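# Four arms: ball into empty post cup, bars onto stands

## Task

Take the ball that is sitting on a long bar and put it into the cup of the upright post that is currently empty. Set both long bars in their forked stands. At the end the other ball must be sitting on its post. Everything must stay in place on its own, with no robot holding it. The robots must release their grips and back away when finished.

## Robot and tools

Robots: four identical i2rt Big YAM arms named arm1, arm2, arm3 and arm4. Each has six joints, a two-finger gripper and a wrist camera. There is also a fixed room camera, cam_high. Joints 1 and 6 at zero with the hand level and pointing forward puts the wrist camera on top of the hand, looking toward the fingertips. The hand reaches roughly 1.0 m from the joint-1 axis. Joints move at different speeds, so the path between two postures can sweep wide. Plan for clearance.

Frame: there is one shared scene frame, with its origin on the floor and +z up. The hand point is midway between the fingertips. The hand's z axis runs along the fingers, and the fingers open and close along its y axis. No line reports the robot foot poses.

Joint commands are absolute targets, not offsets. Angles are in radians and the gripper is in metres. Ranges, with the tolerance for counting as reached:
- joint1_rad: -2.879 to 2.879, ±0.045. Base yaw. Positive is counter-clockwise seen from above. At 0 the arm extends the way its foot faces.
- joint2_rad: 0 to 3.141, ±0.14. Shoulder. At 0 the upper arm lies back, about level. Increasing it lifts the arm and then carries it forward.
- joint3_rad: 0 to 3.019, ±0.09. Elbow. At 0 it is fully folded, and larger values open it.
- joint4_rad: -1.692 to 1.57, ±0.055. Hand pitch. Positive tips the fingers up.
- joint5_rad: -1.57 to 1.57, ±0.03. Sideways hand swing. Positive is toward the arm's right.
- joint6_rad: -2.094 to 2.094, ±0.035. Hand roll. Positive is clockwise viewed from behind the hand.
- gripper_m: 0 to 0.093, ±0.003. This is the fingertip gap. Each finger pad can squeeze at about 50 to 62 N, and some grippers manage less.

Tools:
- execute_actions(actions, cameras). actions is a list holding exactly one action, or an empty list to only read state and images. The action is an object keyed by arm name. Each arm takes a "joints" object mapping any of the joint names above to absolute targets. All named motions start together and may end at different times. One action can address any subset of arms. An arm or joint left out keeps pushing toward its previous target. An unknown key or out-of-range number rejects the whole call, and nothing moves. cameras is a list of camera names (arm1_cam_wrist … arm4_cam_wrist, cam_high, or "all"). Omitted, null or ["all"] returns every camera, and [] returns none. The "pictures" line gives the image order. Images are taken at the end of the call. Example: {"arm1": {"joints": {"gripper_m": 0.05}}, "arm2": {"joints": {"joint1_rad": 0.3}}}.
- wait(seconds): 0 to 10. Commands nothing new and then returns state and images.
- zoom_image(camera, region): gives a closer look at the latest full image from one camera. region is [x0, y0, x1, y1] in pixels, measured from the top-left corner, and can be at most 504x504. Wrist images are 504x504 fisheye. cam_high is 672x504 pinhole with radial distortion.
- finished_scene(scene): ends the given scene for good once the final command has been held. Its result says whether the goal was met. Replying without any tool call also ends everything.

Reading results:
- joint_positions gives current joint values.
- joint_torques gives the total drive output per arm joint, in joint order with no gripper. These readings carry per-arm offset, scale and noise, and friction can mask or fake a load.
- joint_status tells how each commanded motion ended:
  - "off_target": the joint stopped short and may still be pushing.
  - "contact_stop" or "time_out": the joint now holds where it stopped. After a time_out, though, a joint may keep a target up to 0.375, 0.375, 0.113, 0.225, 0.075, 0.3 rad (joints 1–6) away and keep pushing. on_its_own names such joints, and they move by themselves if the path clears.
  - "joint command not followed", often with a "cause:" line: the self/inter-arm clearance check refused that arm's joint targets. Any gripper target in the same action still runs. Refused joints show "not_followed" and may be retried with later actions until valid targets are given.
- on_its_own describes what was not commanded this call. Its "held at" is the held target, not the actual position.
- To relieve a pushing joint, command its reported position. A target very close to the current value may produce no motion. A joint holding a load sags.

Heat: sustained pushing or holding warms motors, even while you are composing a reply. A MOTOR HOT line appears from 85 °C. At 100 °C an OVER-TEMPERATURE FAULT drops that whole arm and its gripper until it cools. Afterwards, unreached keys read "limit_stop_at_motor_heat", and you should resend those targets.

Timing: the simulation keeps running while you think, and the robots hold the last command during that time. Fewer and shorter motions are better.

Cautions:
- Never knock objects off the work area or onto the floor.
- Avoid drops, slips, slams and hard pushes; the arms do not stop on contact and keep forcing.
- A hard squeeze between two robots ends the run, and a strong collision may too. The clearance check can react late, and it ignores fingers, gripper housings and wrist cameras. Contact made through a held or loose object does not count as robot contact.
- Loose objects may occasionally get nudged, so recheck with the cameras before finishing.
- Arms act independently, so a stalled one does not pause the others.

Each tool is called after "Emit:" by a JSON object that holds its "name" and its "arguments".

## Session

Emit:
{"name": "execute_actions", "arguments": {"actions": []}}

Scene clock: 0.00 s.
Joint torques (N m, as the arm reports them, + toward a larger angle): no reading
arm1.joint_positions: joint1_rad=+0.136 joint2_rad=+0.607 joint3_rad=+1.361 joint4_rad=-1.197 joint5_rad=-0.192 joint6_rad=-0.304 gripper_m=+0.095
arm1.joint_status: not commanded
arm1.hand: x=+1.2131 y=-0.0819 z=+1.3952 quat_wxyz=(-0.047, -0.804, -0.256, +0.535) (m; scene frame)
arm2.joint_positions: joint1_rad=-0.046 joint2_rad=+0.503 joint3_rad=+1.422 joint4_rad=-1.326 joint5_rad=-0.298 joint6_rad=+0.234 gripper_m=+0.094
arm2.joint_status: not commanded
arm2.hand: x=+0.0397 y=+1.2684 z=+1.3496 quat_wxyz=(-0.498, -0.612, -0.565, +0.243) (m; scene frame)
arm3.joint_positions: joint1_rad=-0.494 joint2_rad=+0.613 joint3_rad=+1.400 joint4_rad=-1.176 joint5_rad=-0.049 joint6_rad=+0.310 gripper_m=+0.094
arm3.joint_status: not commanded
arm3.hand: x=-1.2271 y=-0.1105 z=+1.4078 quat_wxyz=(-0.556, -0.315, -0.769, +0.036) (m; scene frame)
arm4.joint_positions: joint1_rad=+0.050 joint2_rad=+0.521 joint3_rad=+1.334 joint4_rad=-1.435 joint5_rad=+0.143 joint6_rad=-0.402 gripper_m=+0.094
arm4.joint_status: not commanded
arm4.hand: x=+0.0220 y=-1.2541 z=+1.2730 quat_wxyz=(-0.409, +0.729, -0.513, -0.197) (m; scene frame)
pictures: arm1_cam_wrist, arm2_cam_wrist, arm3_cam_wrist, arm4_cam_wrist, cam_high
Images, in order (width x height): arm1_cam_wrist 504x504, arm2_cam_wrist 504x504, arm3_cam_wrist 504x504, arm4_cam_wrist 504x504, cam_high 672x504.

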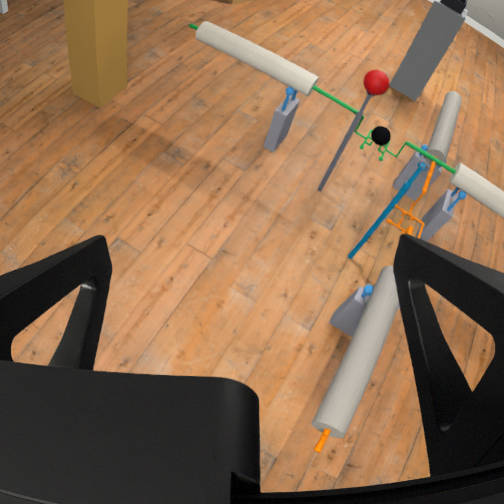

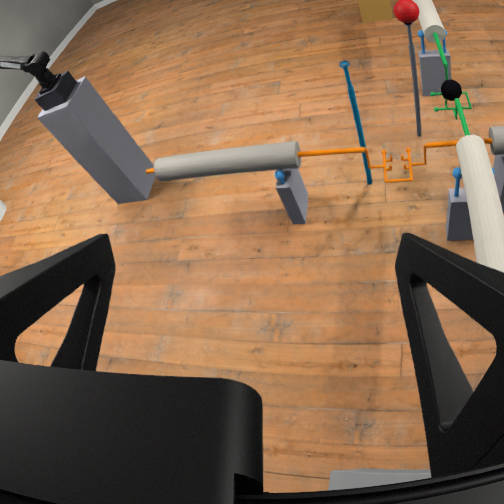

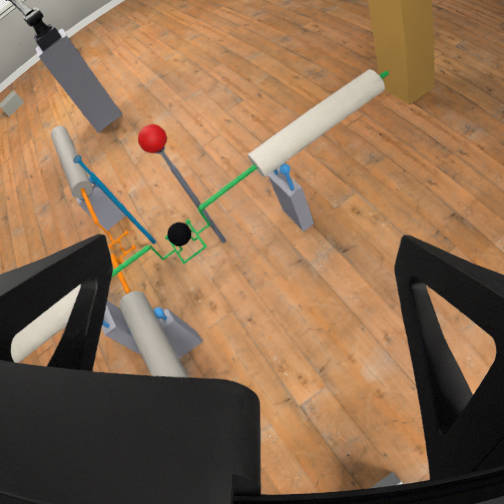

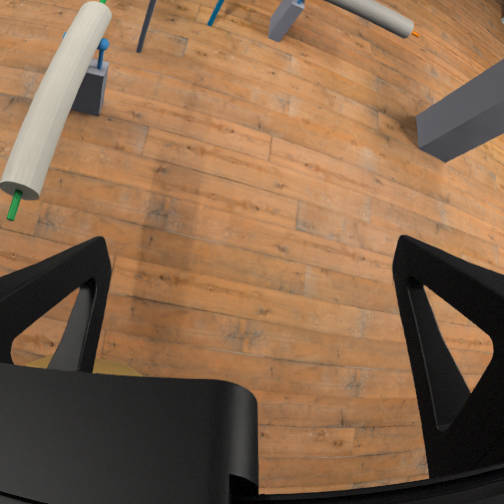

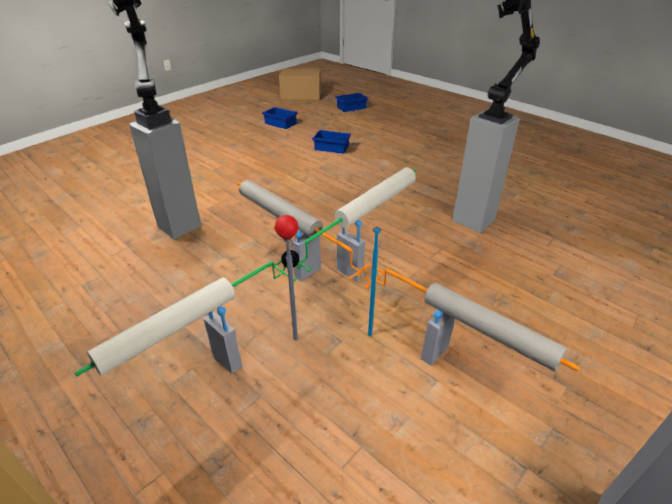

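Emit:
{"name": "zoom_image", "arguments": {"camera": "cam_high", "region": [190, 180, 470, 390]}}

Emit:
{"name": "zoom_image", "arguments": {"camera": "arm3_cam_wrist", "region": [50, 110, 330, 320]}}

Emit:
{"name": "zoom_image", "arguments": {"camera": "arm2_cam_wrist", "region": [264, 0, 504, 240]}}

Region (190, 180, 470, 390) of cam_high's 672x504 image, scaled by 1.800, with more detail than that image has; it fills the top 378 rows of this view, and the rest is white.

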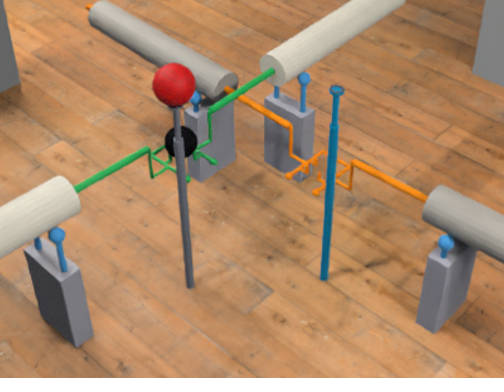

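Region (50, 110, 330, 320) of arm3_cam_wrist's 504x504 image, scaled by 1.800, with more detail than that image has; it fills the top 378 rows of this view, and the rest is white.

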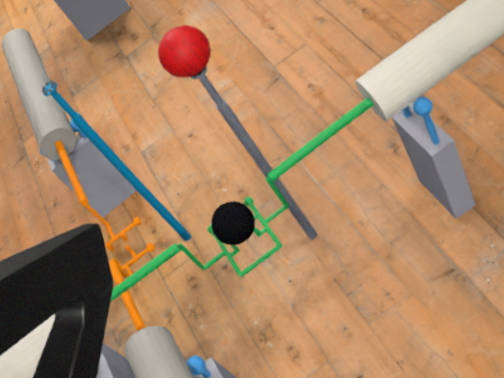

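Region (264, 0, 504, 240) of arm2_cam_wrist's 504x504 image, scaled by 2.100, with more detail than that image has.

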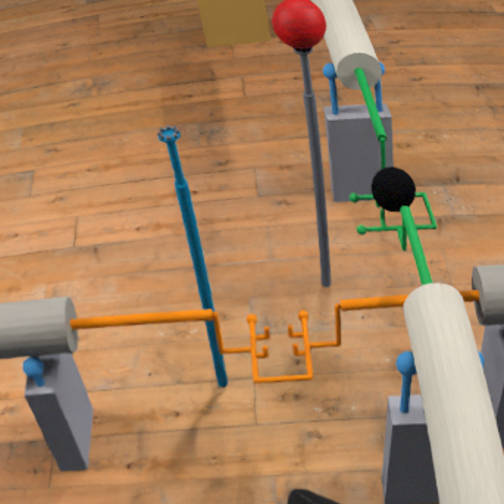

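Emit:
{"name": "execute_actions", "arguments": {"actions": [{"arm2":{"joints":{"joint1_rad":-0.3,"joint2_rad":1.7,"joint3_rad":1.3,"joint4_rad":-1.17,"joint5_rad":0,"joint6_rad":0}},"arm4":{"joints":{"joint1_rad":0.3,"joint2_rad":1.7,"joint3_rad":1.3,"joint4_rad":-1.17,"joint5_rad":0,"joint6_rad":0}},"arm1":{"joints":{"joint1_rad":0,"joint2_rad":1.3,"joint3_rad":1.5,"joint4_rad":-0.6,"joint5_rad":0,"joint6_rad":0}},"arm3":{"joints":{"joint1_rad":0,"joint2_rad":1.3,"joint3_rad":1.5,"joint4_rad":-0.6,"joint5_rad":0,"joint6_rad":0}}}]}}

Scene clock: 3.93 s.
Joint torques (N m, as the arm reports them, + toward a larger angle): arm1=[ -1.84 -13.01  11.86   2.77   0.2    0.04] | arm2=[  0.39 -13.19   9.93   0.9    0.14  -0.05] | arm3=[  0.66 -12.72  13.76   2.78  -0.06  -0.16] | arm4=[  1.1  -18.63   7.94   0.65  -0.1    0.12]
arm1.joint_positions: joint1_rad=+0.002 joint2_rad=+1.304 joint3_rad=+1.474 joint4_rad=-0.618 joint5_rad=-0.002 joint6_rad=-0.009 gripper_m=+0.095
arm1.joint_status: all done
arm1.hand: x=+0.8653 y=-0.0346 z=+1.3076 quat_wxyz=(-0.010, -0.846, -0.029, +0.532) (m; scene frame)
arm2.joint_positions: joint1_rad=-0.296 joint2_rad=+1.713 joint3_rad=+1.282 joint4_rad=-1.185 joint5_rad=-0.004 joint6_rad=+0.009 gripper_m=+0.094
arm2.joint_status: all done
arm2.hand: x=-0.1351 y=+0.9896 z=+0.8542 quat_wxyz=(+0.014, -0.803, -0.596, -0.025) (m; scene frame)
arm3.joint_positions: joint1_rad=+0.000 joint2_rad=+1.326 joint3_rad=+1.460 joint4_rad=-0.624 joint5_rad=+0.001 joint6_rad=+0.009 gripper_m=+0.094
arm3.joint_status: all done
arm3.hand: x=-0.8571 y=-0.0051 z=+1.2746 quat_wxyz=(-0.513, -0.008, -0.858, +0.002) (m; scene frame)
arm4.joint_positions: joint1_rad=+0.290 joint2_rad=+1.705 joint3_rad=+1.285 joint4_rad=-1.173 joint5_rad=+0.003 joint6_rad=-0.014 gripper_m=+0.094
arm4.joint_status: all done
arm4.hand: x=-0.1201 y=-0.9808 z=+0.8511 quat_wxyz=(+0.011, +0.795, -0.606, +0.015) (m; scene frame)
pictures: arm1_cam_wrist, arm2_cam_wrist, arm3_cam_wrist, arm4_cam_wrist, cam_high
Images, in order (width x height): arm1_cam_wrist 504x504, arm2_cam_wrist 504x504, arm3_cam_wrist 504x504, arm4_cam_wrist 504x504, cam_high 672x504.

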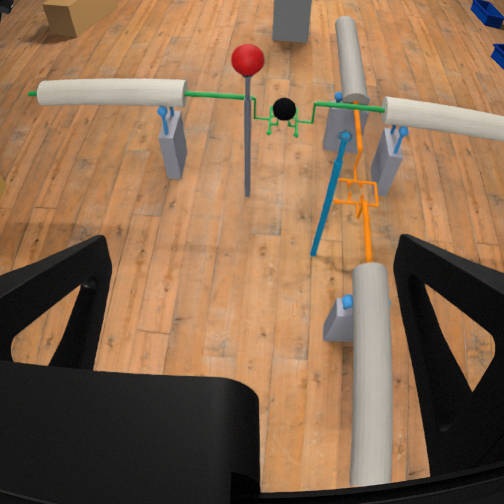

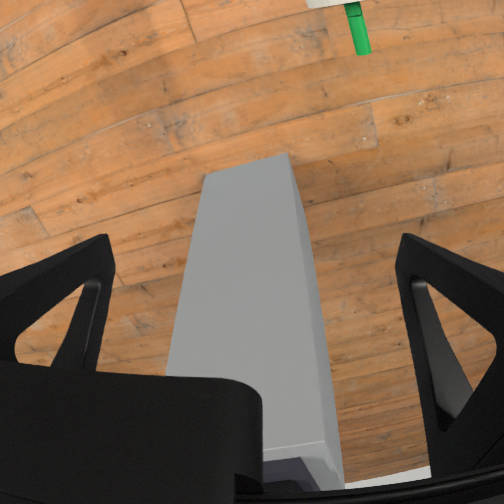

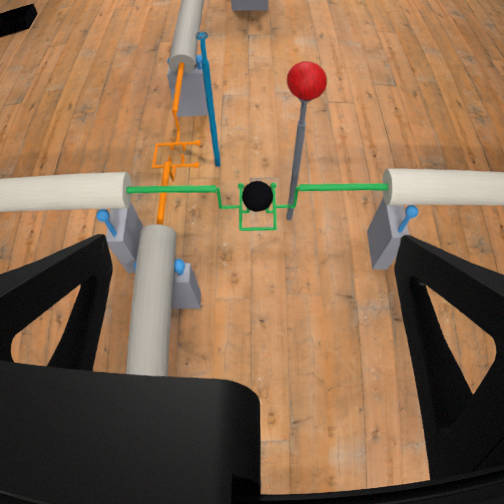

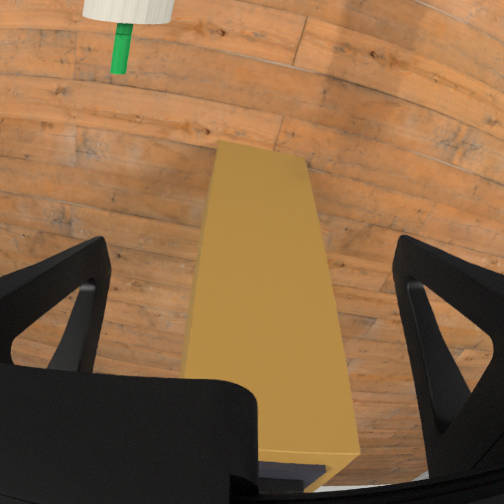

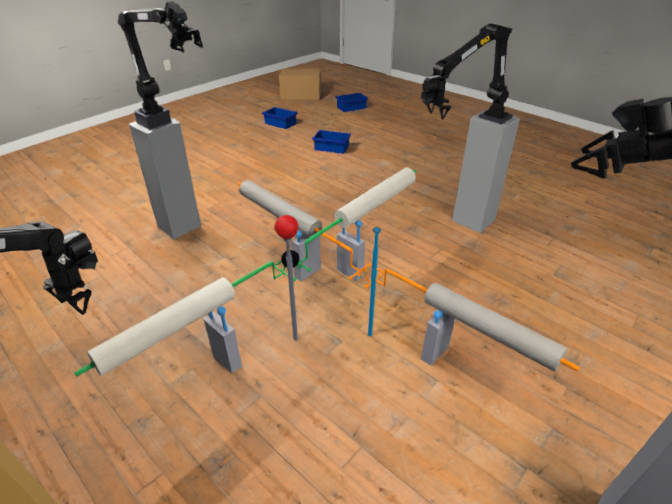

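Emit:
{"name": "execute_actions", "arguments": {"actions": [{"arm2":{"joints":{"joint1_rad":-0.47,"joint2_rad":2.2,"joint3_rad":1.4,"joint4_rad":-0.73,"joint6_rad":-0.47}},"arm4":{"joints":{"joint1_rad":0.47,"joint2_rad":2.2,"joint3_rad":1.4,"joint4_rad":-0.74,"joint6_rad":0.47}}}], "cameras": ["arm2_cam_wrist","arm4_cam_wrist","cam_high"]}}

Scene clock: 6.13 s.
Joint torques (N m, as the arm reports them, + toward a larger angle): arm1=[ -1.92 -13.41  11.81   2.9    0.2    0.03] | arm2=[  0.78 -17.93   8.27   1.07  -0.01  -0.1 ] | arm3=[  0.52 -12.91  13.62   2.9   -0.02  -0.21] | arm4=[ -0.42 -23.57   6.64   0.8    0.03   0.13]
arm1.joint_positions: joint1_rad=+0.002 joint2_rad=+1.304 joint3_rad=+1.474 joint4_rad=-0.618 joint5_rad=-0.002 joint6_rad=-0.009 gripper_m=+0.095
arm1.joint_status: not commanded
arm1.hand: x=+0.8653 y=-0.0346 z=+1.3076 quat_wxyz=(-0.010, -0.846, -0.029, +0.532) (m; scene frame)
arm2.joint_positions: joint1_rad=-0.473 joint2_rad=+2.229 joint3_rad=+1.377 joint4_rad=-0.748 joint5_rad=-0.001 joint6_rad=-0.461 gripper_m=+0.094
arm2.joint_status: all done
arm2.hand: x=-0.2455 y=+0.9582 z=+0.6178 quat_wxyz=(+0.005, -0.708, -0.706, -0.020) (m; scene frame)
arm3.joint_positions: joint1_rad=+0.000 joint2_rad=+1.326 joint3_rad=+1.460 joint4_rad=-0.624 joint5_rad=+0.001 joint6_rad=+0.009 gripper_m=+0.094
arm3.joint_status: not commanded
arm3.hand: x=-0.8571 y=-0.0051 z=+1.2746 quat_wxyz=(-0.513, -0.008, -0.858, +0.002) (m; scene frame)
arm4.joint_positions: joint1_rad=+0.483 joint2_rad=+2.208 joint3_rad=+1.378 joint4_rad=-0.748 joint5_rad=+0.001 joint6_rad=+0.455 gripper_m=+0.094
arm4.joint_status: all done
arm4.hand: x=-0.2400 y=-0.9485 z=+0.6224 quat_wxyz=(+0.005, +0.704, -0.710, +0.009) (m; scene frame)
pictures: arm2_cam_wrist, arm4_cam_wrist, cam_high
Images, in order (width x height): arm2_cam_wrist 504x504, arm4_cam_wrist 504x504, cam_high 672x504.

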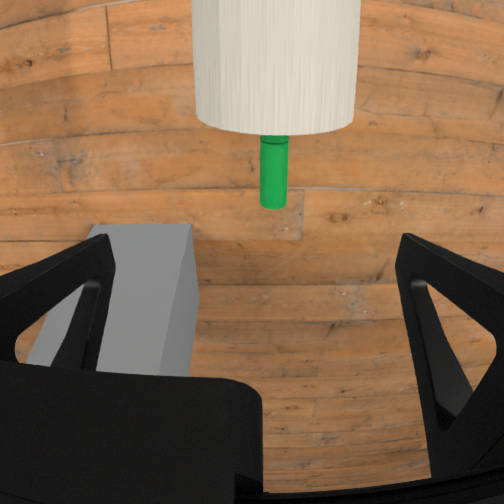

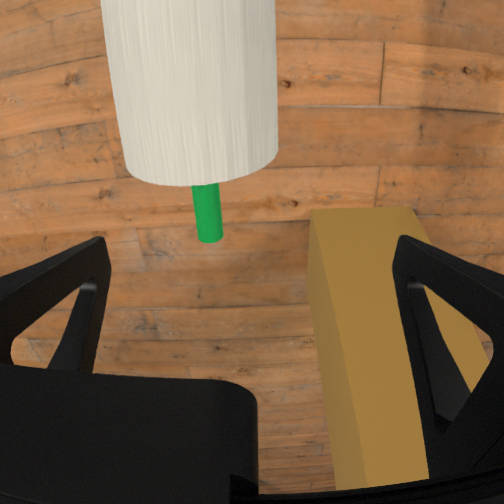

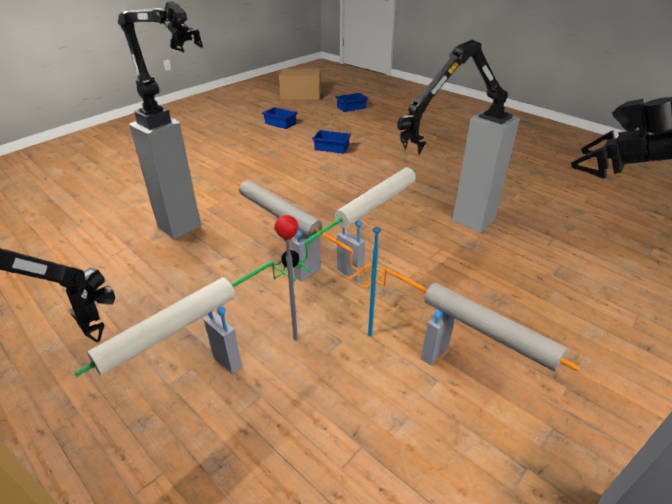

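Emit:
{"name": "execute_actions", "arguments": {"actions": [{"arm2":{"joints":{"joint1_rad":-0.525,"joint2_rad":2.185,"joint3_rad":1.31,"joint4_rad":-0.615,"joint6_rad":-0.53}},"arm4":{"joints":{"joint1_rad":0.585,"joint2_rad":2.178,"joint3_rad":1.28,"joint4_rad":-0.625,"joint6_rad":0.59}}}], "cameras": ["arm2_cam_wrist","arm4_cam_wrist","cam_high"]}}

Scene clock: 8.23 s.
Joint torques (N m, as the arm reports them, + toward a larger angle): arm1=[ -1.98 -13.44  11.82   2.9    0.21   0.03] | arm2=[  1.49 -17.08   6.49   1.1   -0.03  -0.06] | arm3=[  0.1  -13.13  13.49   2.67  -0.04  -0.16] | arm4=[  0.03 -22.06   5.3    1.01   0.01   0.11]
arm1.joint_positions: joint1_rad=+0.002 joint2_rad=+1.304 joint3_rad=+1.474 joint4_rad=-0.618 joint5_rad=-0.002 joint6_rad=-0.009 gripper_m=+0.095
arm1.joint_status: not commanded
arm1.hand: x=+0.8653 y=-0.0346 z=+1.3076 quat_wxyz=(-0.010, -0.846, -0.029, +0.532) (m; scene frame)
arm2.joint_positions: joint1_rad=-0.529 joint2_rad=+2.210 joint3_rad=+1.304 joint4_rad=-0.635 joint5_rad=-0.001 joint6_rad=-0.521 gripper_m=+0.094
arm2.joint_status: all done
arm2.hand: x=-0.2695 y=+0.9785 z=+0.6098 quat_wxyz=(-0.003, -0.706, -0.708, +0.008) (m; scene frame)
arm3.joint_positions: joint1_rad=+0.000 joint2_rad=+1.326 joint3_rad=+1.460 joint4_rad=-0.624 joint5_rad=+0.001 joint6_rad=+0.009 gripper_m=+0.094
arm3.joint_status: not commanded
arm3.hand: x=-0.8571 y=-0.0051 z=+1.2746 quat_wxyz=(-0.513, -0.008, -0.858, +0.002) (m; scene frame)
arm4.joint_positions: joint1_rad=+0.595 joint2_rad=+2.182 joint3_rad=+1.274 joint4_rad=-0.635 joint5_rad=+0.001 joint6_rad=+0.575 gripper_m=+0.094
arm4.joint_status: all done
arm4.hand: x=-0.2839 y=-0.9966 z=+0.6107 quat_wxyz=(+0.001, +0.701, -0.713, -0.008) (m; scene frame)
pictures: arm2_cam_wrist, arm4_cam_wrist, cam_high
Images, in order (width x height): arm2_cam_wrist 504x504, arm4_cam_wrist 504x504, cam_high 672x504.

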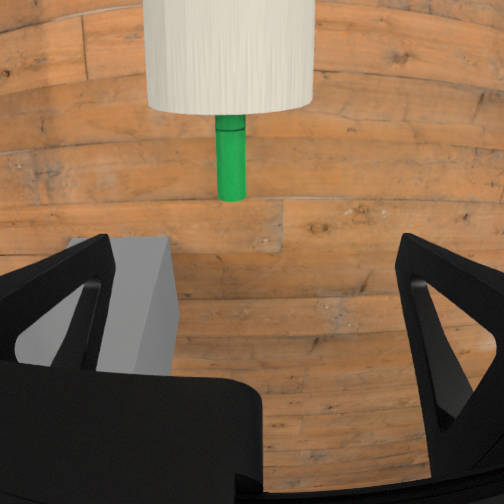

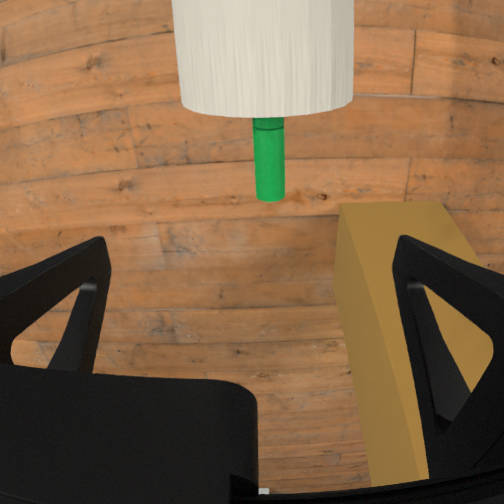

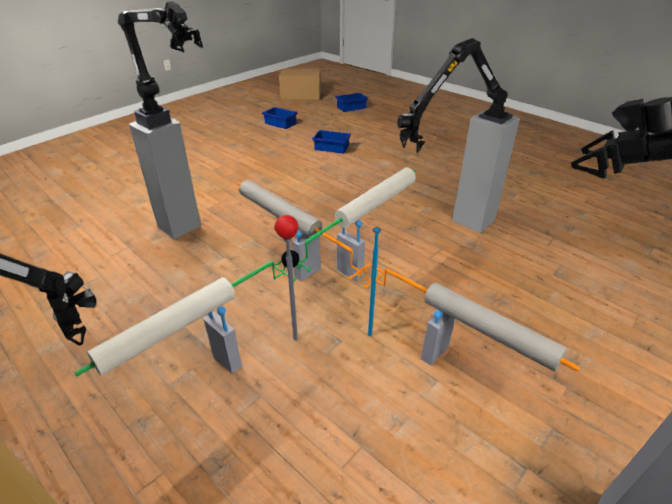

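Emit:
{"name": "execute_actions", "arguments": {"actions": [{"arm2":{"joints":{"joint1_rad":-0.54,"joint2_rad":2.225,"joint3_rad":1.237,"joint4_rad":-0.525,"joint6_rad":-0.545}},"arm4":{"joints":{"joint1_rad":0.61,"joint2_rad":2.222,"joint3_rad":1.213,"joint4_rad":-0.535,"joint6_rad":0.605}}}], "cameras": ["arm2_cam_wrist","arm4_cam_wrist","cam_high"]}}

Scene clock: 9.70 s.
Joint torques (N m, as the arm reports them, + toward a larger angle): arm1=[ -1.83 -13.46  11.8    2.91   0.2    0.04] | arm2=[ -0.09 -14.76   6.07   1.06  -0.04  -0.06] | arm3=[  1.51 -13.    13.29   2.9   -0.05  -0.18] | arm4=[  1.32 -20.85   4.32   0.98   0.07   0.14]
arm1.joint_positions: joint1_rad=+0.002 joint2_rad=+1.304 joint3_rad=+1.474 joint4_rad=-0.618 joint5_rad=-0.002 joint6_rad=-0.009 gripper_m=+0.095
arm1.joint_status: not commanded
arm1.hand: x=+0.8653 y=-0.0346 z=+1.3076 quat_wxyz=(-0.010, -0.846, -0.029, +0.532) (m; scene frame)
arm2.joint_positions: joint1_rad=-0.531 joint2_rad=+2.225 joint3_rad=+1.230 joint4_rad=-0.544 joint5_rad=-0.001 joint6_rad=-0.537 gripper_m=+0.094
arm2.joint_status: all done
arm2.hand: x=-0.2584 y=+0.9992 z=+0.5862 quat_wxyz=(-0.003, -0.701, -0.713, +0.009) (m; scene frame)
arm3.joint_positions: joint1_rad=+0.000 joint2_rad=+1.326 joint3_rad=+1.460 joint4_rad=-0.624 joint5_rad=+0.001 joint6_rad=+0.009 gripper_m=+0.094
arm3.joint_status: not commanded
arm3.hand: x=-0.8571 y=-0.0051 z=+1.2746 quat_wxyz=(-0.513, -0.008, -0.858, +0.002) (m; scene frame)
arm4.joint_positions: joint1_rad=+0.595 joint2_rad=+2.217 joint3_rad=+1.208 joint4_rad=-0.544 joint5_rad=+0.001 joint6_rad=+0.591 gripper_m=+0.094
arm4.joint_status: all done
arm4.hand: x=-0.2706 y=-1.0183 z=+0.5789 quat_wxyz=(+0.002, +0.696, -0.718, -0.003) (m; scene frame)
pictures: arm2_cam_wrist, arm4_cam_wrist, cam_high
Images, in order (width x height): arm2_cam_wrist 504x504, arm4_cam_wrist 504x504, cam_high 672x504.

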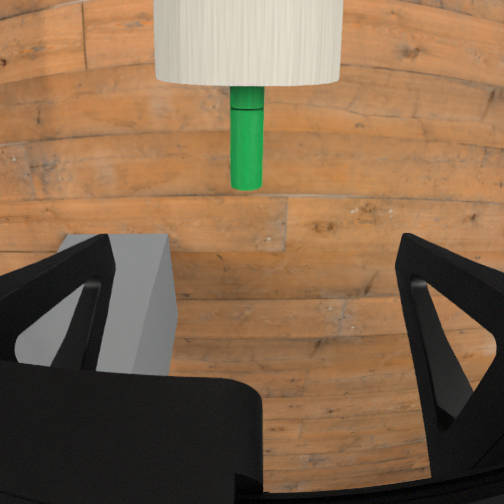

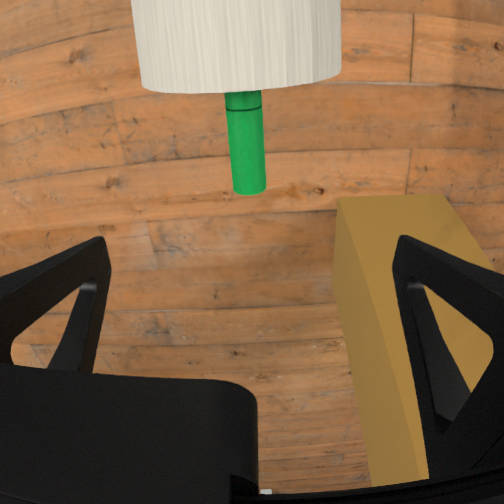

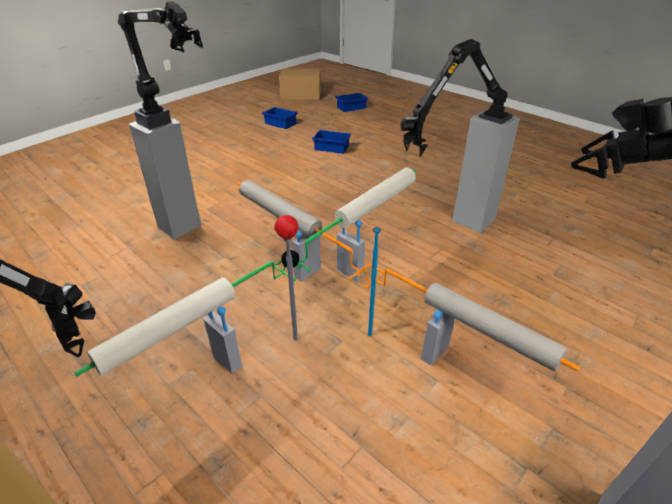

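Emit:
{"name": "execute_actions", "arguments": {"actions": [{"arm2":{"joints":{"joint1_rad":-0.525,"joint2_rad":2.37,"joint3_rad":1.315,"joint4_rad":-0.45,"joint6_rad":-0.53}},"arm4":{"joints":{"joint1_rad":0.6,"joint2_rad":2.362,"joint3_rad":1.288,"joint4_rad":-0.455,"joint6_rad":0.57}}}], "cameras": ["arm2_cam_wrist","arm4_cam_wrist","cam_high"]}}

Scene clock: 11.40 s.
Joint torques (N m, as the arm reports them, + toward a larger angle): arm1=[ -1.74 -13.42  11.82   2.88   0.19   0.03] | arm2=[  1.15 -16.61   6.08   0.87  -0.02   0.09] | arm3=[  0.79 -11.81  13.61   2.76  -0.06  -0.16] | arm4=[  0.27 -23.23   4.21   0.68   0.04  -0.19]
arm1.joint_positions: joint1_rad=+0.002 joint2_rad=+1.304 joint3_rad=+1.474 joint4_rad=-0.618 joint5_rad=-0.002 joint6_rad=-0.009 gripper_m=+0.095
arm1.joint_status: not commanded
arm1.hand: x=+0.8653 y=-0.0346 z=+1.3076 quat_wxyz=(-0.010, -0.846, -0.029, +0.532) (m; scene frame)
arm2.joint_positions: joint1_rad=-0.531 joint2_rad=+2.387 joint3_rad=+1.299 joint4_rad=-0.463 joint5_rad=-0.001 joint6_rad=-0.537 gripper_m=+0.094
arm2.joint_status: all done
arm2.hand: x=-0.2600 y=+0.9963 z=+0.5188 quat_wxyz=(-0.002, -0.701, -0.713, +0.003) (m; scene frame)
arm3.joint_positions: joint1_rad=+0.000 joint2_rad=+1.326 joint3_rad=+1.460 joint4_rad=-0.624 joint5_rad=+0.001 joint6_rad=+0.009 gripper_m=+0.094
arm3.joint_status: not commanded
arm3.hand: x=-0.8571 y=-0.0051 z=+1.2746 quat_wxyz=(-0.513, -0.008, -0.858, +0.002) (m; scene frame)
arm4.joint_positions: joint1_rad=+0.595 joint2_rad=+2.368 joint3_rad=+1.280 joint4_rad=-0.460 joint5_rad=+0.001 joint6_rad=+0.584 gripper_m=+0.094
arm4.joint_status: all done
arm4.hand: x=-0.2766 y=-1.0095 z=+0.5186 quat_wxyz=(+0.002, +0.698, -0.716, -0.006) (m; scene frame)
pictures: arm2_cam_wrist, arm4_cam_wrist, cam_high
Images, in order (width x height): arm2_cam_wrist 504x504, arm4_cam_wrist 504x504, cam_high 672x504.

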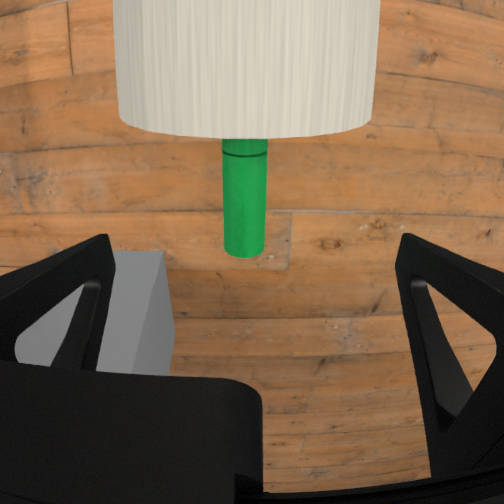

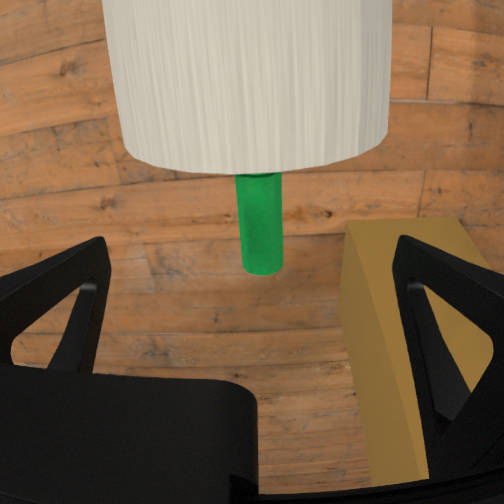

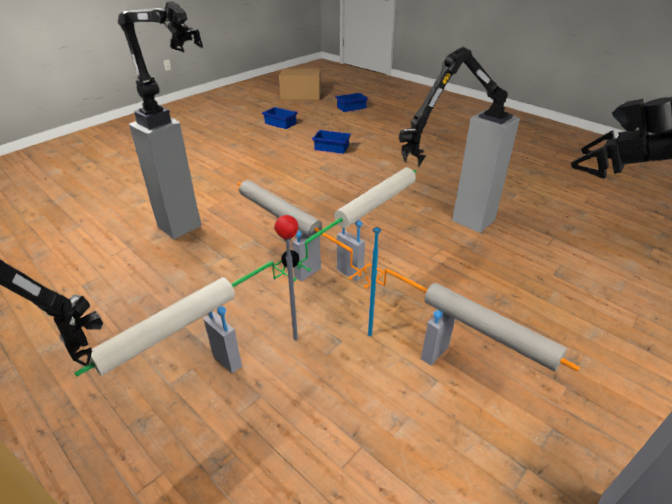

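Emit:
{"name": "execute_actions", "arguments": {"actions": [{"arm2":{"joints":{"joint2_rad":2.497,"joint3_rad":1.348,"joint4_rad":-0.365}},"arm4":{"joints":{"joint2_rad":2.487,"joint3_rad":1.312,"joint4_rad":-0.362}}}], "cameras": ["arm2_cam_wrist","arm4_cam_wrist","cam_high"]}}

Scene clock: 12.87 s.
Joint torques (N m, as the arm reports them, + toward a larger angle): arm1=[ -1.81 -13.48  11.83   2.89   0.21   0.04] | arm2=[  0.86 -16.67   5.04   0.87  -0.05   0.09] | arm3=[  0.35 -13.43  13.73   3.03  -0.08  -0.17] | arm4=[  0.87 -22.78   3.42   0.75   0.03  -0.19]
arm1.joint_positions: joint1_rad=+0.002 joint2_rad=+1.304 joint3_rad=+1.474 joint4_rad=-0.618 joint5_rad=-0.002 joint6_rad=-0.009 gripper_m=+0.095
arm1.joint_status: not commanded
arm1.hand: x=+0.8653 y=-0.0346 z=+1.3076 quat_wxyz=(-0.010, -0.846, -0.029, +0.532) (m; scene frame)
arm2.joint_positions: joint1_rad=-0.531 joint2_rad=+2.513 joint3_rad=+1.336 joint4_rad=-0.380 joint5_rad=-0.001 joint6_rad=-0.537 gripper_m=+0.094
arm2.joint_status: all done
arm2.hand: x=-0.2557 y=+1.0038 z=+0.4626 quat_wxyz=(-0.001, -0.701, -0.713, +0.000) (m; scene frame)
arm3.joint_positions: joint1_rad=+0.000 joint2_rad=+1.326 joint3_rad=+1.460 joint4_rad=-0.624 joint5_rad=+0.001 joint6_rad=+0.009 gripper_m=+0.094
arm3.joint_status: not commanded
arm3.hand: x=-0.8571 y=-0.0051 z=+1.2746 quat_wxyz=(-0.513, -0.008, -0.858, +0.002) (m; scene frame)
arm4.joint_positions: joint1_rad=+0.595 joint2_rad=+2.494 joint3_rad=+1.304 joint4_rad=-0.370 joint5_rad=+0.001 joint6_rad=+0.584 gripper_m=+0.094
arm4.joint_status: all done
arm4.hand: x=-0.2694 y=-1.0217 z=+0.4608 quat_wxyz=(+0.003, +0.698, -0.716, +0.000) (m; scene frame)
pictures: arm2_cam_wrist, arm4_cam_wrist, cam_high
Images, in order (width x height): arm2_cam_wrist 504x504, arm4_cam_wrist 504x504, cam_high 672x504.

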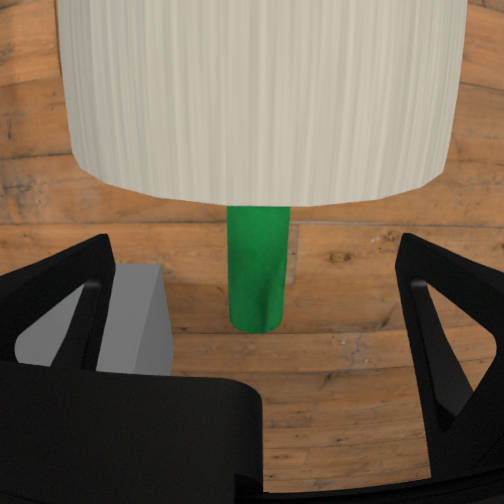

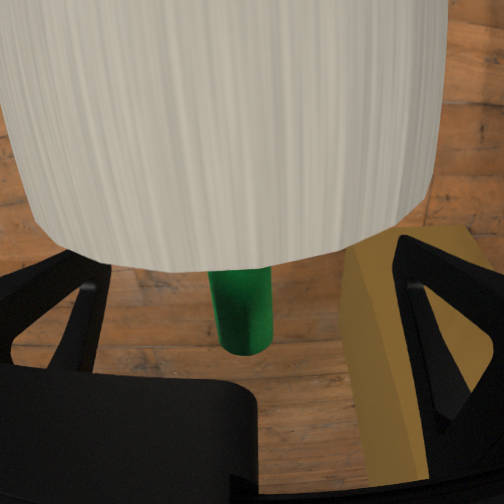

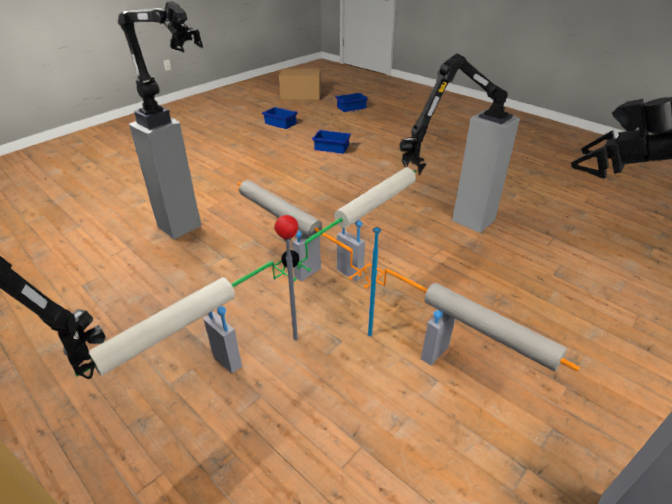

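Emit:
{"name": "execute_actions", "arguments": {"actions": [{"arm2":{"joints":{"joint2_rad":2.545,"joint3_rad":1.362,"joint4_rad":-0.345}},"arm4":{"joints":{"joint2_rad":2.52}}}], "cameras": []}}

Emit:
{"name": "execute_actions", "arguments": {"actions": [{"arm2":{"joints":{"gripper_m":0}},"arm4":{"joints":{"gripper_m":0}}}], "cameras": ["arm2_cam_wrist","arm4_cam_wrist","cam_high"]}}

Scene clock: 13.93 s.
Joint torques (N m, as the arm reports them, + toward a larger angle): arm1=[ -1.94 -13.54  11.8    2.89   0.21   0.05] | arm2=[  1.53 -15.18   5.51   1.    -0.03   0.07] | arm3=[  0.58 -12.88  13.42   2.85  -0.04  -0.15] | arm4=[  0.62 -20.61   3.29   0.84   0.07  -0.22]
arm1.joint_positions: joint1_rad=+0.002 joint2_rad=+1.304 joint3_rad=+1.474 joint4_rad=-0.618 joint5_rad=-0.002 joint6_rad=-0.009 gripper_m=+0.095
arm1.joint_status: not commanded
arm1.hand: x=+0.8653 y=-0.0346 z=+1.3076 quat_wxyz=(-0.010, -0.846, -0.029, +0.532) (m; scene frame)
arm2.joint_positions: joint1_rad=-0.531 joint2_rad=+2.542 joint3_rad=+1.340 joint4_rad=-0.363 joint5_rad=-0.001 joint6_rad=-0.537 gripper_m=+0.094
arm2.joint_status: all done
arm2.hand: x=-0.2524 y=+1.0095 z=+0.4487 quat_wxyz=(+0.000, -0.701, -0.713, -0.004) (m; scene frame)
arm3.joint_positions: joint1_rad=+0.000 joint2_rad=+1.326 joint3_rad=+1.460 joint4_rad=-0.624 joint5_rad=+0.001 joint6_rad=+0.009 gripper_m=+0.094
arm3.joint_status: not commanded
arm3.hand: x=-0.8571 y=-0.0051 z=+1.2746 quat_wxyz=(-0.513, -0.008, -0.858, +0.002) (m; scene frame)
arm4.joint_positions: joint1_rad=+0.595 joint2_rad=+2.503 joint3_rad=+1.304 joint4_rad=-0.370 joint5_rad=+0.001 joint6_rad=+0.584 gripper_m=+0.094
arm4.joint_status: all done
arm4.hand: x=-0.2673 y=-1.0252 z=+0.4563 quat_wxyz=(+0.004, +0.698, -0.716, +0.004) (m; scene frame)
pictures: none
No camera images: the call's "cameras" was empty. Leave "cameras" out to get every camera's image.

Scene clock: 14.67 s.
Joint torques (N m, as the arm reports them, + toward a larger angle): arm1=[ -1.73 -13.39  11.84   2.92   0.2    0.04] | arm2=[  1.04 -15.33   5.45   0.8   -0.39   0.  ] | arm3=[  0.04 -12.33  13.73   2.91  -0.08  -0.18] | arm4=[  0.34 -21.01   3.14   0.52   0.34  -0.03]
arm1.joint_positions: joint1_rad=+0.002 joint2_rad=+1.304 joint3_rad=+1.474 joint4_rad=-0.618 joint5_rad=-0.002 joint6_rad=-0.009 gripper_m=+0.095
arm1.joint_status: not commanded
arm1.hand: x=+0.8653 y=-0.0346 z=+1.3076 quat_wxyz=(-0.010, -0.846, -0.029, +0.532) (m; scene frame)
arm2.joint_positions: joint1_rad=-0.534 joint2_rad=+2.544 joint3_rad=+1.342 joint4_rad=-0.359 joint5_rad=+0.006 joint6_rad=-0.534 gripper_m=+0.019
arm2.joint_status: gripper_m off_target (ended at +0.019, target +0.000)
arm2.hand: x=-0.2556 y=+1.0095 z=+0.4482 quat_wxyz=(+0.003, -0.703, -0.711, -0.001) (m; scene frame)
arm3.joint_positions: joint1_rad=+0.000 joint2_rad=+1.326 joint3_rad=+1.460 joint4_rad=-0.624 joint5_rad=+0.001 joint6_rad=+0.009 gripper_m=+0.094
arm3.joint_status: not commanded
arm3.hand: x=-0.8571 y=-0.0051 z=+1.2746 quat_wxyz=(-0.513, -0.008, -0.858, +0.002) (m; scene frame)
arm4.joint_positions: joint1_rad=+0.601 joint2_rad=+2.505 joint3_rad=+1.307 joint4_rad=-0.361 joint5_rad=-0.006 joint6_rad=+0.571 gripper_m=+0.018
arm4.joint_status: gripper_m off_target (ended at +0.018, target +0.000)
arm4.hand: x=-0.2727 y=-1.0248 z=+0.4560 quat_wxyz=(+0.007, +0.705, -0.709, -0.001) (m; scene frame)
pictures: arm2_cam_wrist, arm4_cam_wrist, cam_high
Images, in order (width x height): arm2_cam_wrist 504x504, arm4_cam_wrist 504x504, cam_high 672x504.

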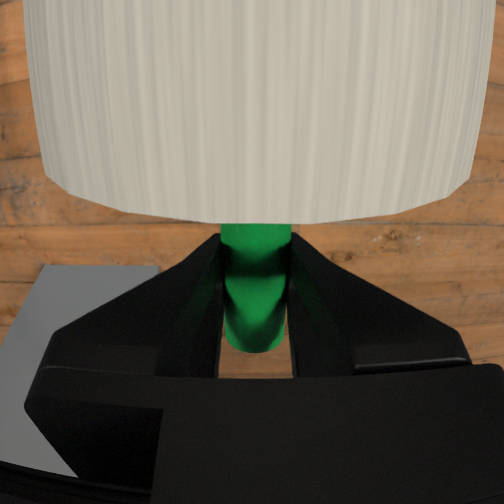

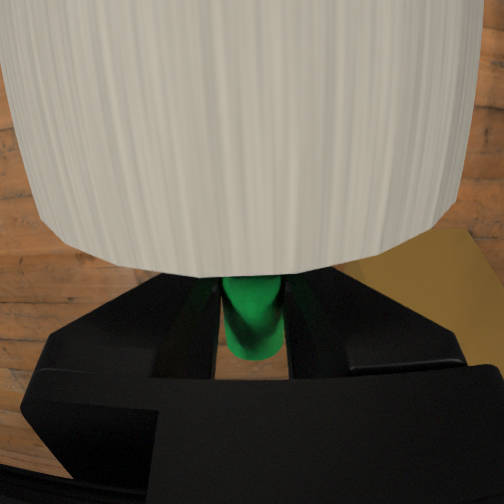

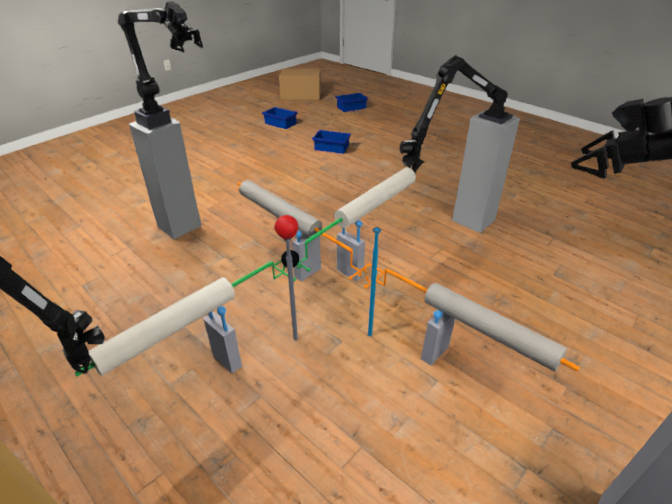

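Emit:
{"name": "execute_actions", "arguments": {"actions": [{"arm2":{"joints":{"joint2_rad":2.25,"joint3_rad":1.25,"joint4_rad":-0.5}},"arm4":{"joints":{"joint2_rad":2.26,"joint3_rad":1.24,"joint4_rad":-0.5}}}], "cameras": ["arm3_cam_wrist","cam_high"]}}

Scene clock: 16.37 s.
Joint torques (N m, as the arm reports them, + toward a larger angle): arm1=[ -1.89 -13.25  11.8    2.86   0.2    0.04] | arm2=[  1.54 -18.1    6.5    0.34  -0.19  -0.01] | arm3=[ -0.39 -13.27  13.77   2.57  -0.08  -0.18] | arm4=[  0.88 -24.27   4.72   0.57   0.23   0.02]
arm1.joint_positions: joint1_rad=+0.002 joint2_rad=+1.304 joint3_rad=+1.474 joint4_rad=-0.618 joint5_rad=-0.002 joint6_rad=-0.009 gripper_m=+0.095
arm1.joint_status: not commanded
arm1.hand: x=+0.8653 y=-0.0346 z=+1.3076 quat_wxyz=(-0.010, -0.846, -0.029, +0.532) (m; scene frame)
arm2.joint_positions: joint1_rad=-0.530 joint2_rad=+2.298 joint3_rad=+1.228 joint4_rad=-0.497 joint5_rad=+0.002 joint6_rad=-0.525 gripper_m=+0.019
arm2.joint_status: all done
arm2.hand: x=-0.2516 y=+1.0114 z=+0.5502 quat_wxyz=(+0.002, -0.705, -0.709, -0.004) (m; scene frame)
arm3.joint_positions: joint1_rad=+0.000 joint2_rad=+1.326 joint3_rad=+1.460 joint4_rad=-0.624 joint5_rad=+0.001 joint6_rad=+0.009 gripper_m=+0.094
arm3.joint_status: not commanded
arm3.hand: x=-0.8571 y=-0.0051 z=+1.2746 quat_wxyz=(-0.513, -0.008, -0.858, +0.002) (m; scene frame)
arm4.joint_positions: joint1_rad=+0.598 joint2_rad=+2.285 joint3_rad=+1.224 joint4_rad=-0.503 joint5_rad=-0.003 joint6_rad=+0.567 gripper_m=+0.018
arm4.joint_status: all done
arm4.hand: x=-0.2711 y=-1.0216 z=+0.5493 quat_wxyz=(+0.005, +0.705, -0.709, +0.001) (m; scene frame)
pictures: arm3_cam_wrist, cam_high
Images, in order (width x height): arm3_cam_wrist 504x504, cam_high 672x504.

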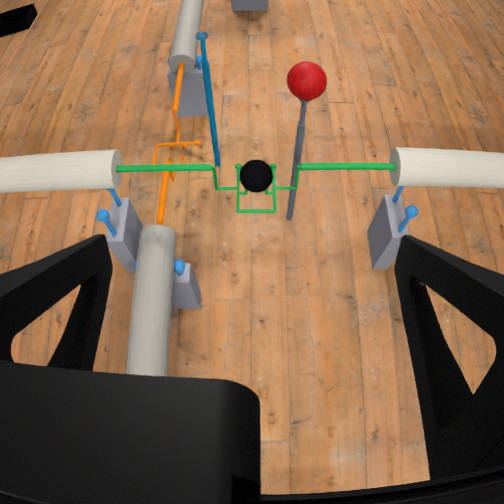

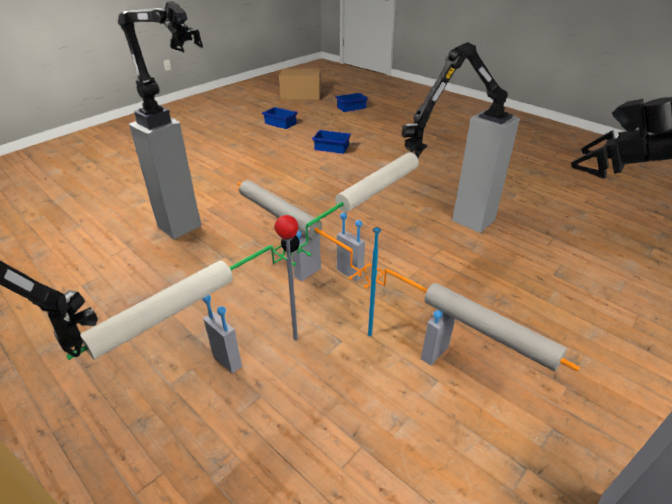

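Emit:
{"name": "execute_actions", "arguments": {"actions": [{"arm2":{"joints":{"joint2_rad":2.015,"joint3_rad":1.23,"joint4_rad":-0.7}},"arm4":{"joints":{"joint2_rad":2.035,"joint3_rad":1.22,"joint4_rad":-0.7}}}], "cameras": []}}

Emit:
{"name": "execute_actions", "arguments": {"actions": [{"arm2":{"joints":{"joint2_rad":1.84,"joint3_rad":1.275,"joint4_rad":-0.91}},"arm4":{"joints":{"joint2_rad":1.86,"joint3_rad":1.265,"joint4_rad":-0.91}}}], "cameras": ["arm1_cam_wrist","arm3_cam_wrist","cam_high"]}}

Scene clock: 17.87 s.
Joint torques (N m, as the arm reports them, + toward a larger angle): arm1=[ -1.74 -13.52  11.82   2.88   0.2    0.04] | arm2=[  1.16 -16.79   9.03   0.55  -0.29  -0.02] | arm3=[ -0.26 -12.52  13.71   2.75  -0.09  -0.17] | arm4=[  0.37 -22.14   6.73   0.75   0.31  -0.03]
arm1.joint_positions: joint1_rad=+0.002 joint2_rad=+1.304 joint3_rad=+1.474 joint4_rad=-0.618 joint5_rad=-0.002 joint6_rad=-0.009 gripper_m=+0.095
arm1.joint_status: not commanded
arm1.hand: x=+0.8653 y=-0.0346 z=+1.3076 quat_wxyz=(-0.010, -0.846, -0.029, +0.532) (m; scene frame)
arm2.joint_positions: joint1_rad=-0.532 joint2_rad=+2.052 joint3_rad=+1.198 joint4_rad=-0.708 joint5_rad=+0.004 joint6_rad=-0.528 gripper_m=+0.019
arm2.joint_status: all done
arm2.hand: x=-0.2548 y=+1.0095 z=+0.6638 quat_wxyz=(+0.002, -0.705, -0.709, -0.002) (m; scene frame)
arm3.joint_positions: joint1_rad=+0.000 joint2_rad=+1.326 joint3_rad=+1.460 joint4_rad=-0.624 joint5_rad=+0.001 joint6_rad=+0.009 gripper_m=+0.094
arm3.joint_status: not commanded
arm3.hand: x=-0.8571 y=-0.0051 z=+1.2746 quat_wxyz=(-0.513, -0.008, -0.858, +0.002) (m; scene frame)
arm4.joint_positions: joint1_rad=+0.603 joint2_rad=+2.055 joint3_rad=+1.194 joint4_rad=-0.708 joint5_rad=-0.005 joint6_rad=+0.567 gripper_m=+0.018
arm4.joint_status: all done
arm4.hand: x=-0.2727 y=-1.0233 z=+0.6550 quat_wxyz=(+0.007, +0.707, -0.707, +0.004) (m; scene frame)
pictures: none
No camera images: the call's "cameras" was empty. Leave "cameras" out to get every camera's image.

Scene clock: 18.97 s.
Joint torques (N m, as the arm reports them, + toward a larger angle): arm1=[ -1.99 -13.46  11.81   2.86   0.2    0.04] | arm2=[  0.64 -14.68  12.64   0.03  -0.02  -0.01] | arm3=[  1.42 -13.01  13.66   2.86  -0.09  -0.2 ] | arm4=[  0.22 -20.59   9.21   0.07   0.04  -0.03]
arm1.joint_positions: joint1_rad=+0.002 joint2_rad=+1.304 joint3_rad=+1.474 joint4_rad=-0.618 joint5_rad=-0.002 joint6_rad=-0.009 gripper_m=+0.095
arm1.joint_status: not commanded
arm1.hand: x=+0.8653 y=-0.0346 z=+1.3076 quat_wxyz=(-0.010, -0.846, -0.029, +0.532) (m; scene frame)
arm2.joint_positions: joint1_rad=-0.527 joint2_rad=+1.867 joint3_rad=+1.212 joint4_rad=-0.900 joint5_rad=-0.002 joint6_rad=-0.527 gripper_m=+0.019
arm2.joint_status: all done
arm2.hand: x=-0.2495 y=+1.0118 z=+0.7574 quat_wxyz=(-0.002, -0.704, -0.711, +0.001) (m; scene frame)
arm3.joint_positions: joint1_rad=+0.000 joint2_rad=+1.326 joint3_rad=+1.460 joint4_rad=-0.624 joint5_rad=+0.001 joint6_rad=+0.009 gripper_m=+0.094
arm3.joint_status: not commanded
arm3.hand: x=-0.8571 y=-0.0051 z=+1.2746 quat_wxyz=(-0.513, -0.008, -0.858, +0.002) (m; scene frame)
arm4.joint_positions: joint1_rad=+0.603 joint2_rad=+1.873 joint3_rad=+1.218 joint4_rad=-0.903 joint5_rad=+0.002 joint6_rad=+0.567 gripper_m=+0.018
arm4.joint_status: all done
arm4.hand: x=-0.2707 y=-1.0231 z=+0.7496 quat_wxyz=(+0.003, +0.707, -0.707, -0.001) (m; scene frame)
pictures: arm1_cam_wrist, arm3_cam_wrist, cam_high
Images, in order (width x height): arm1_cam_wrist 504x504, arm3_cam_wrist 504x504, cam_high 672x504.

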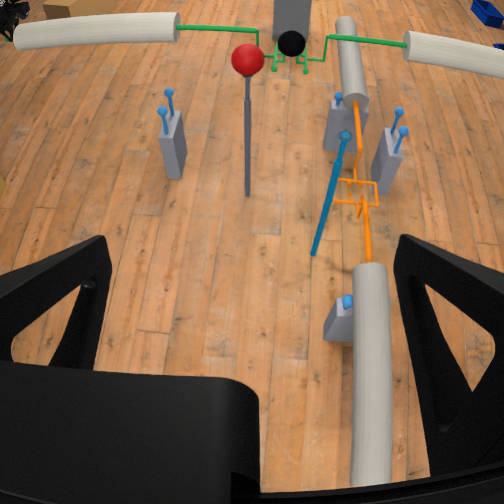

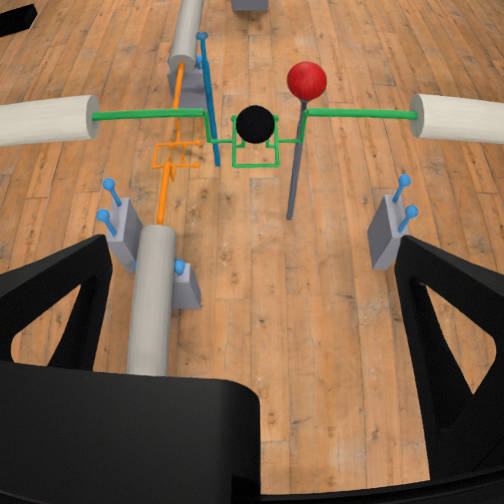

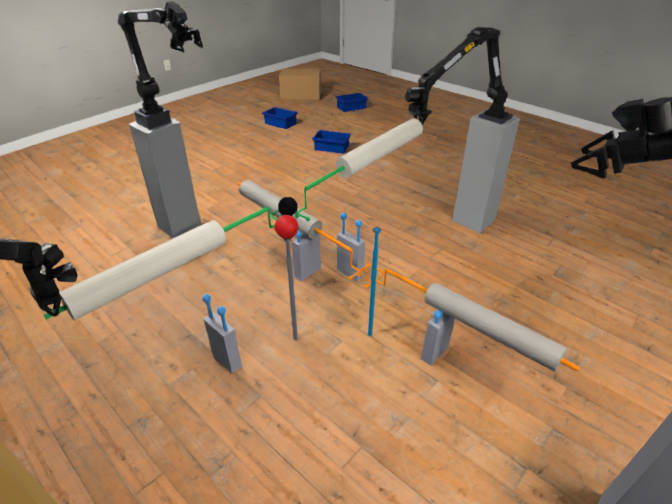

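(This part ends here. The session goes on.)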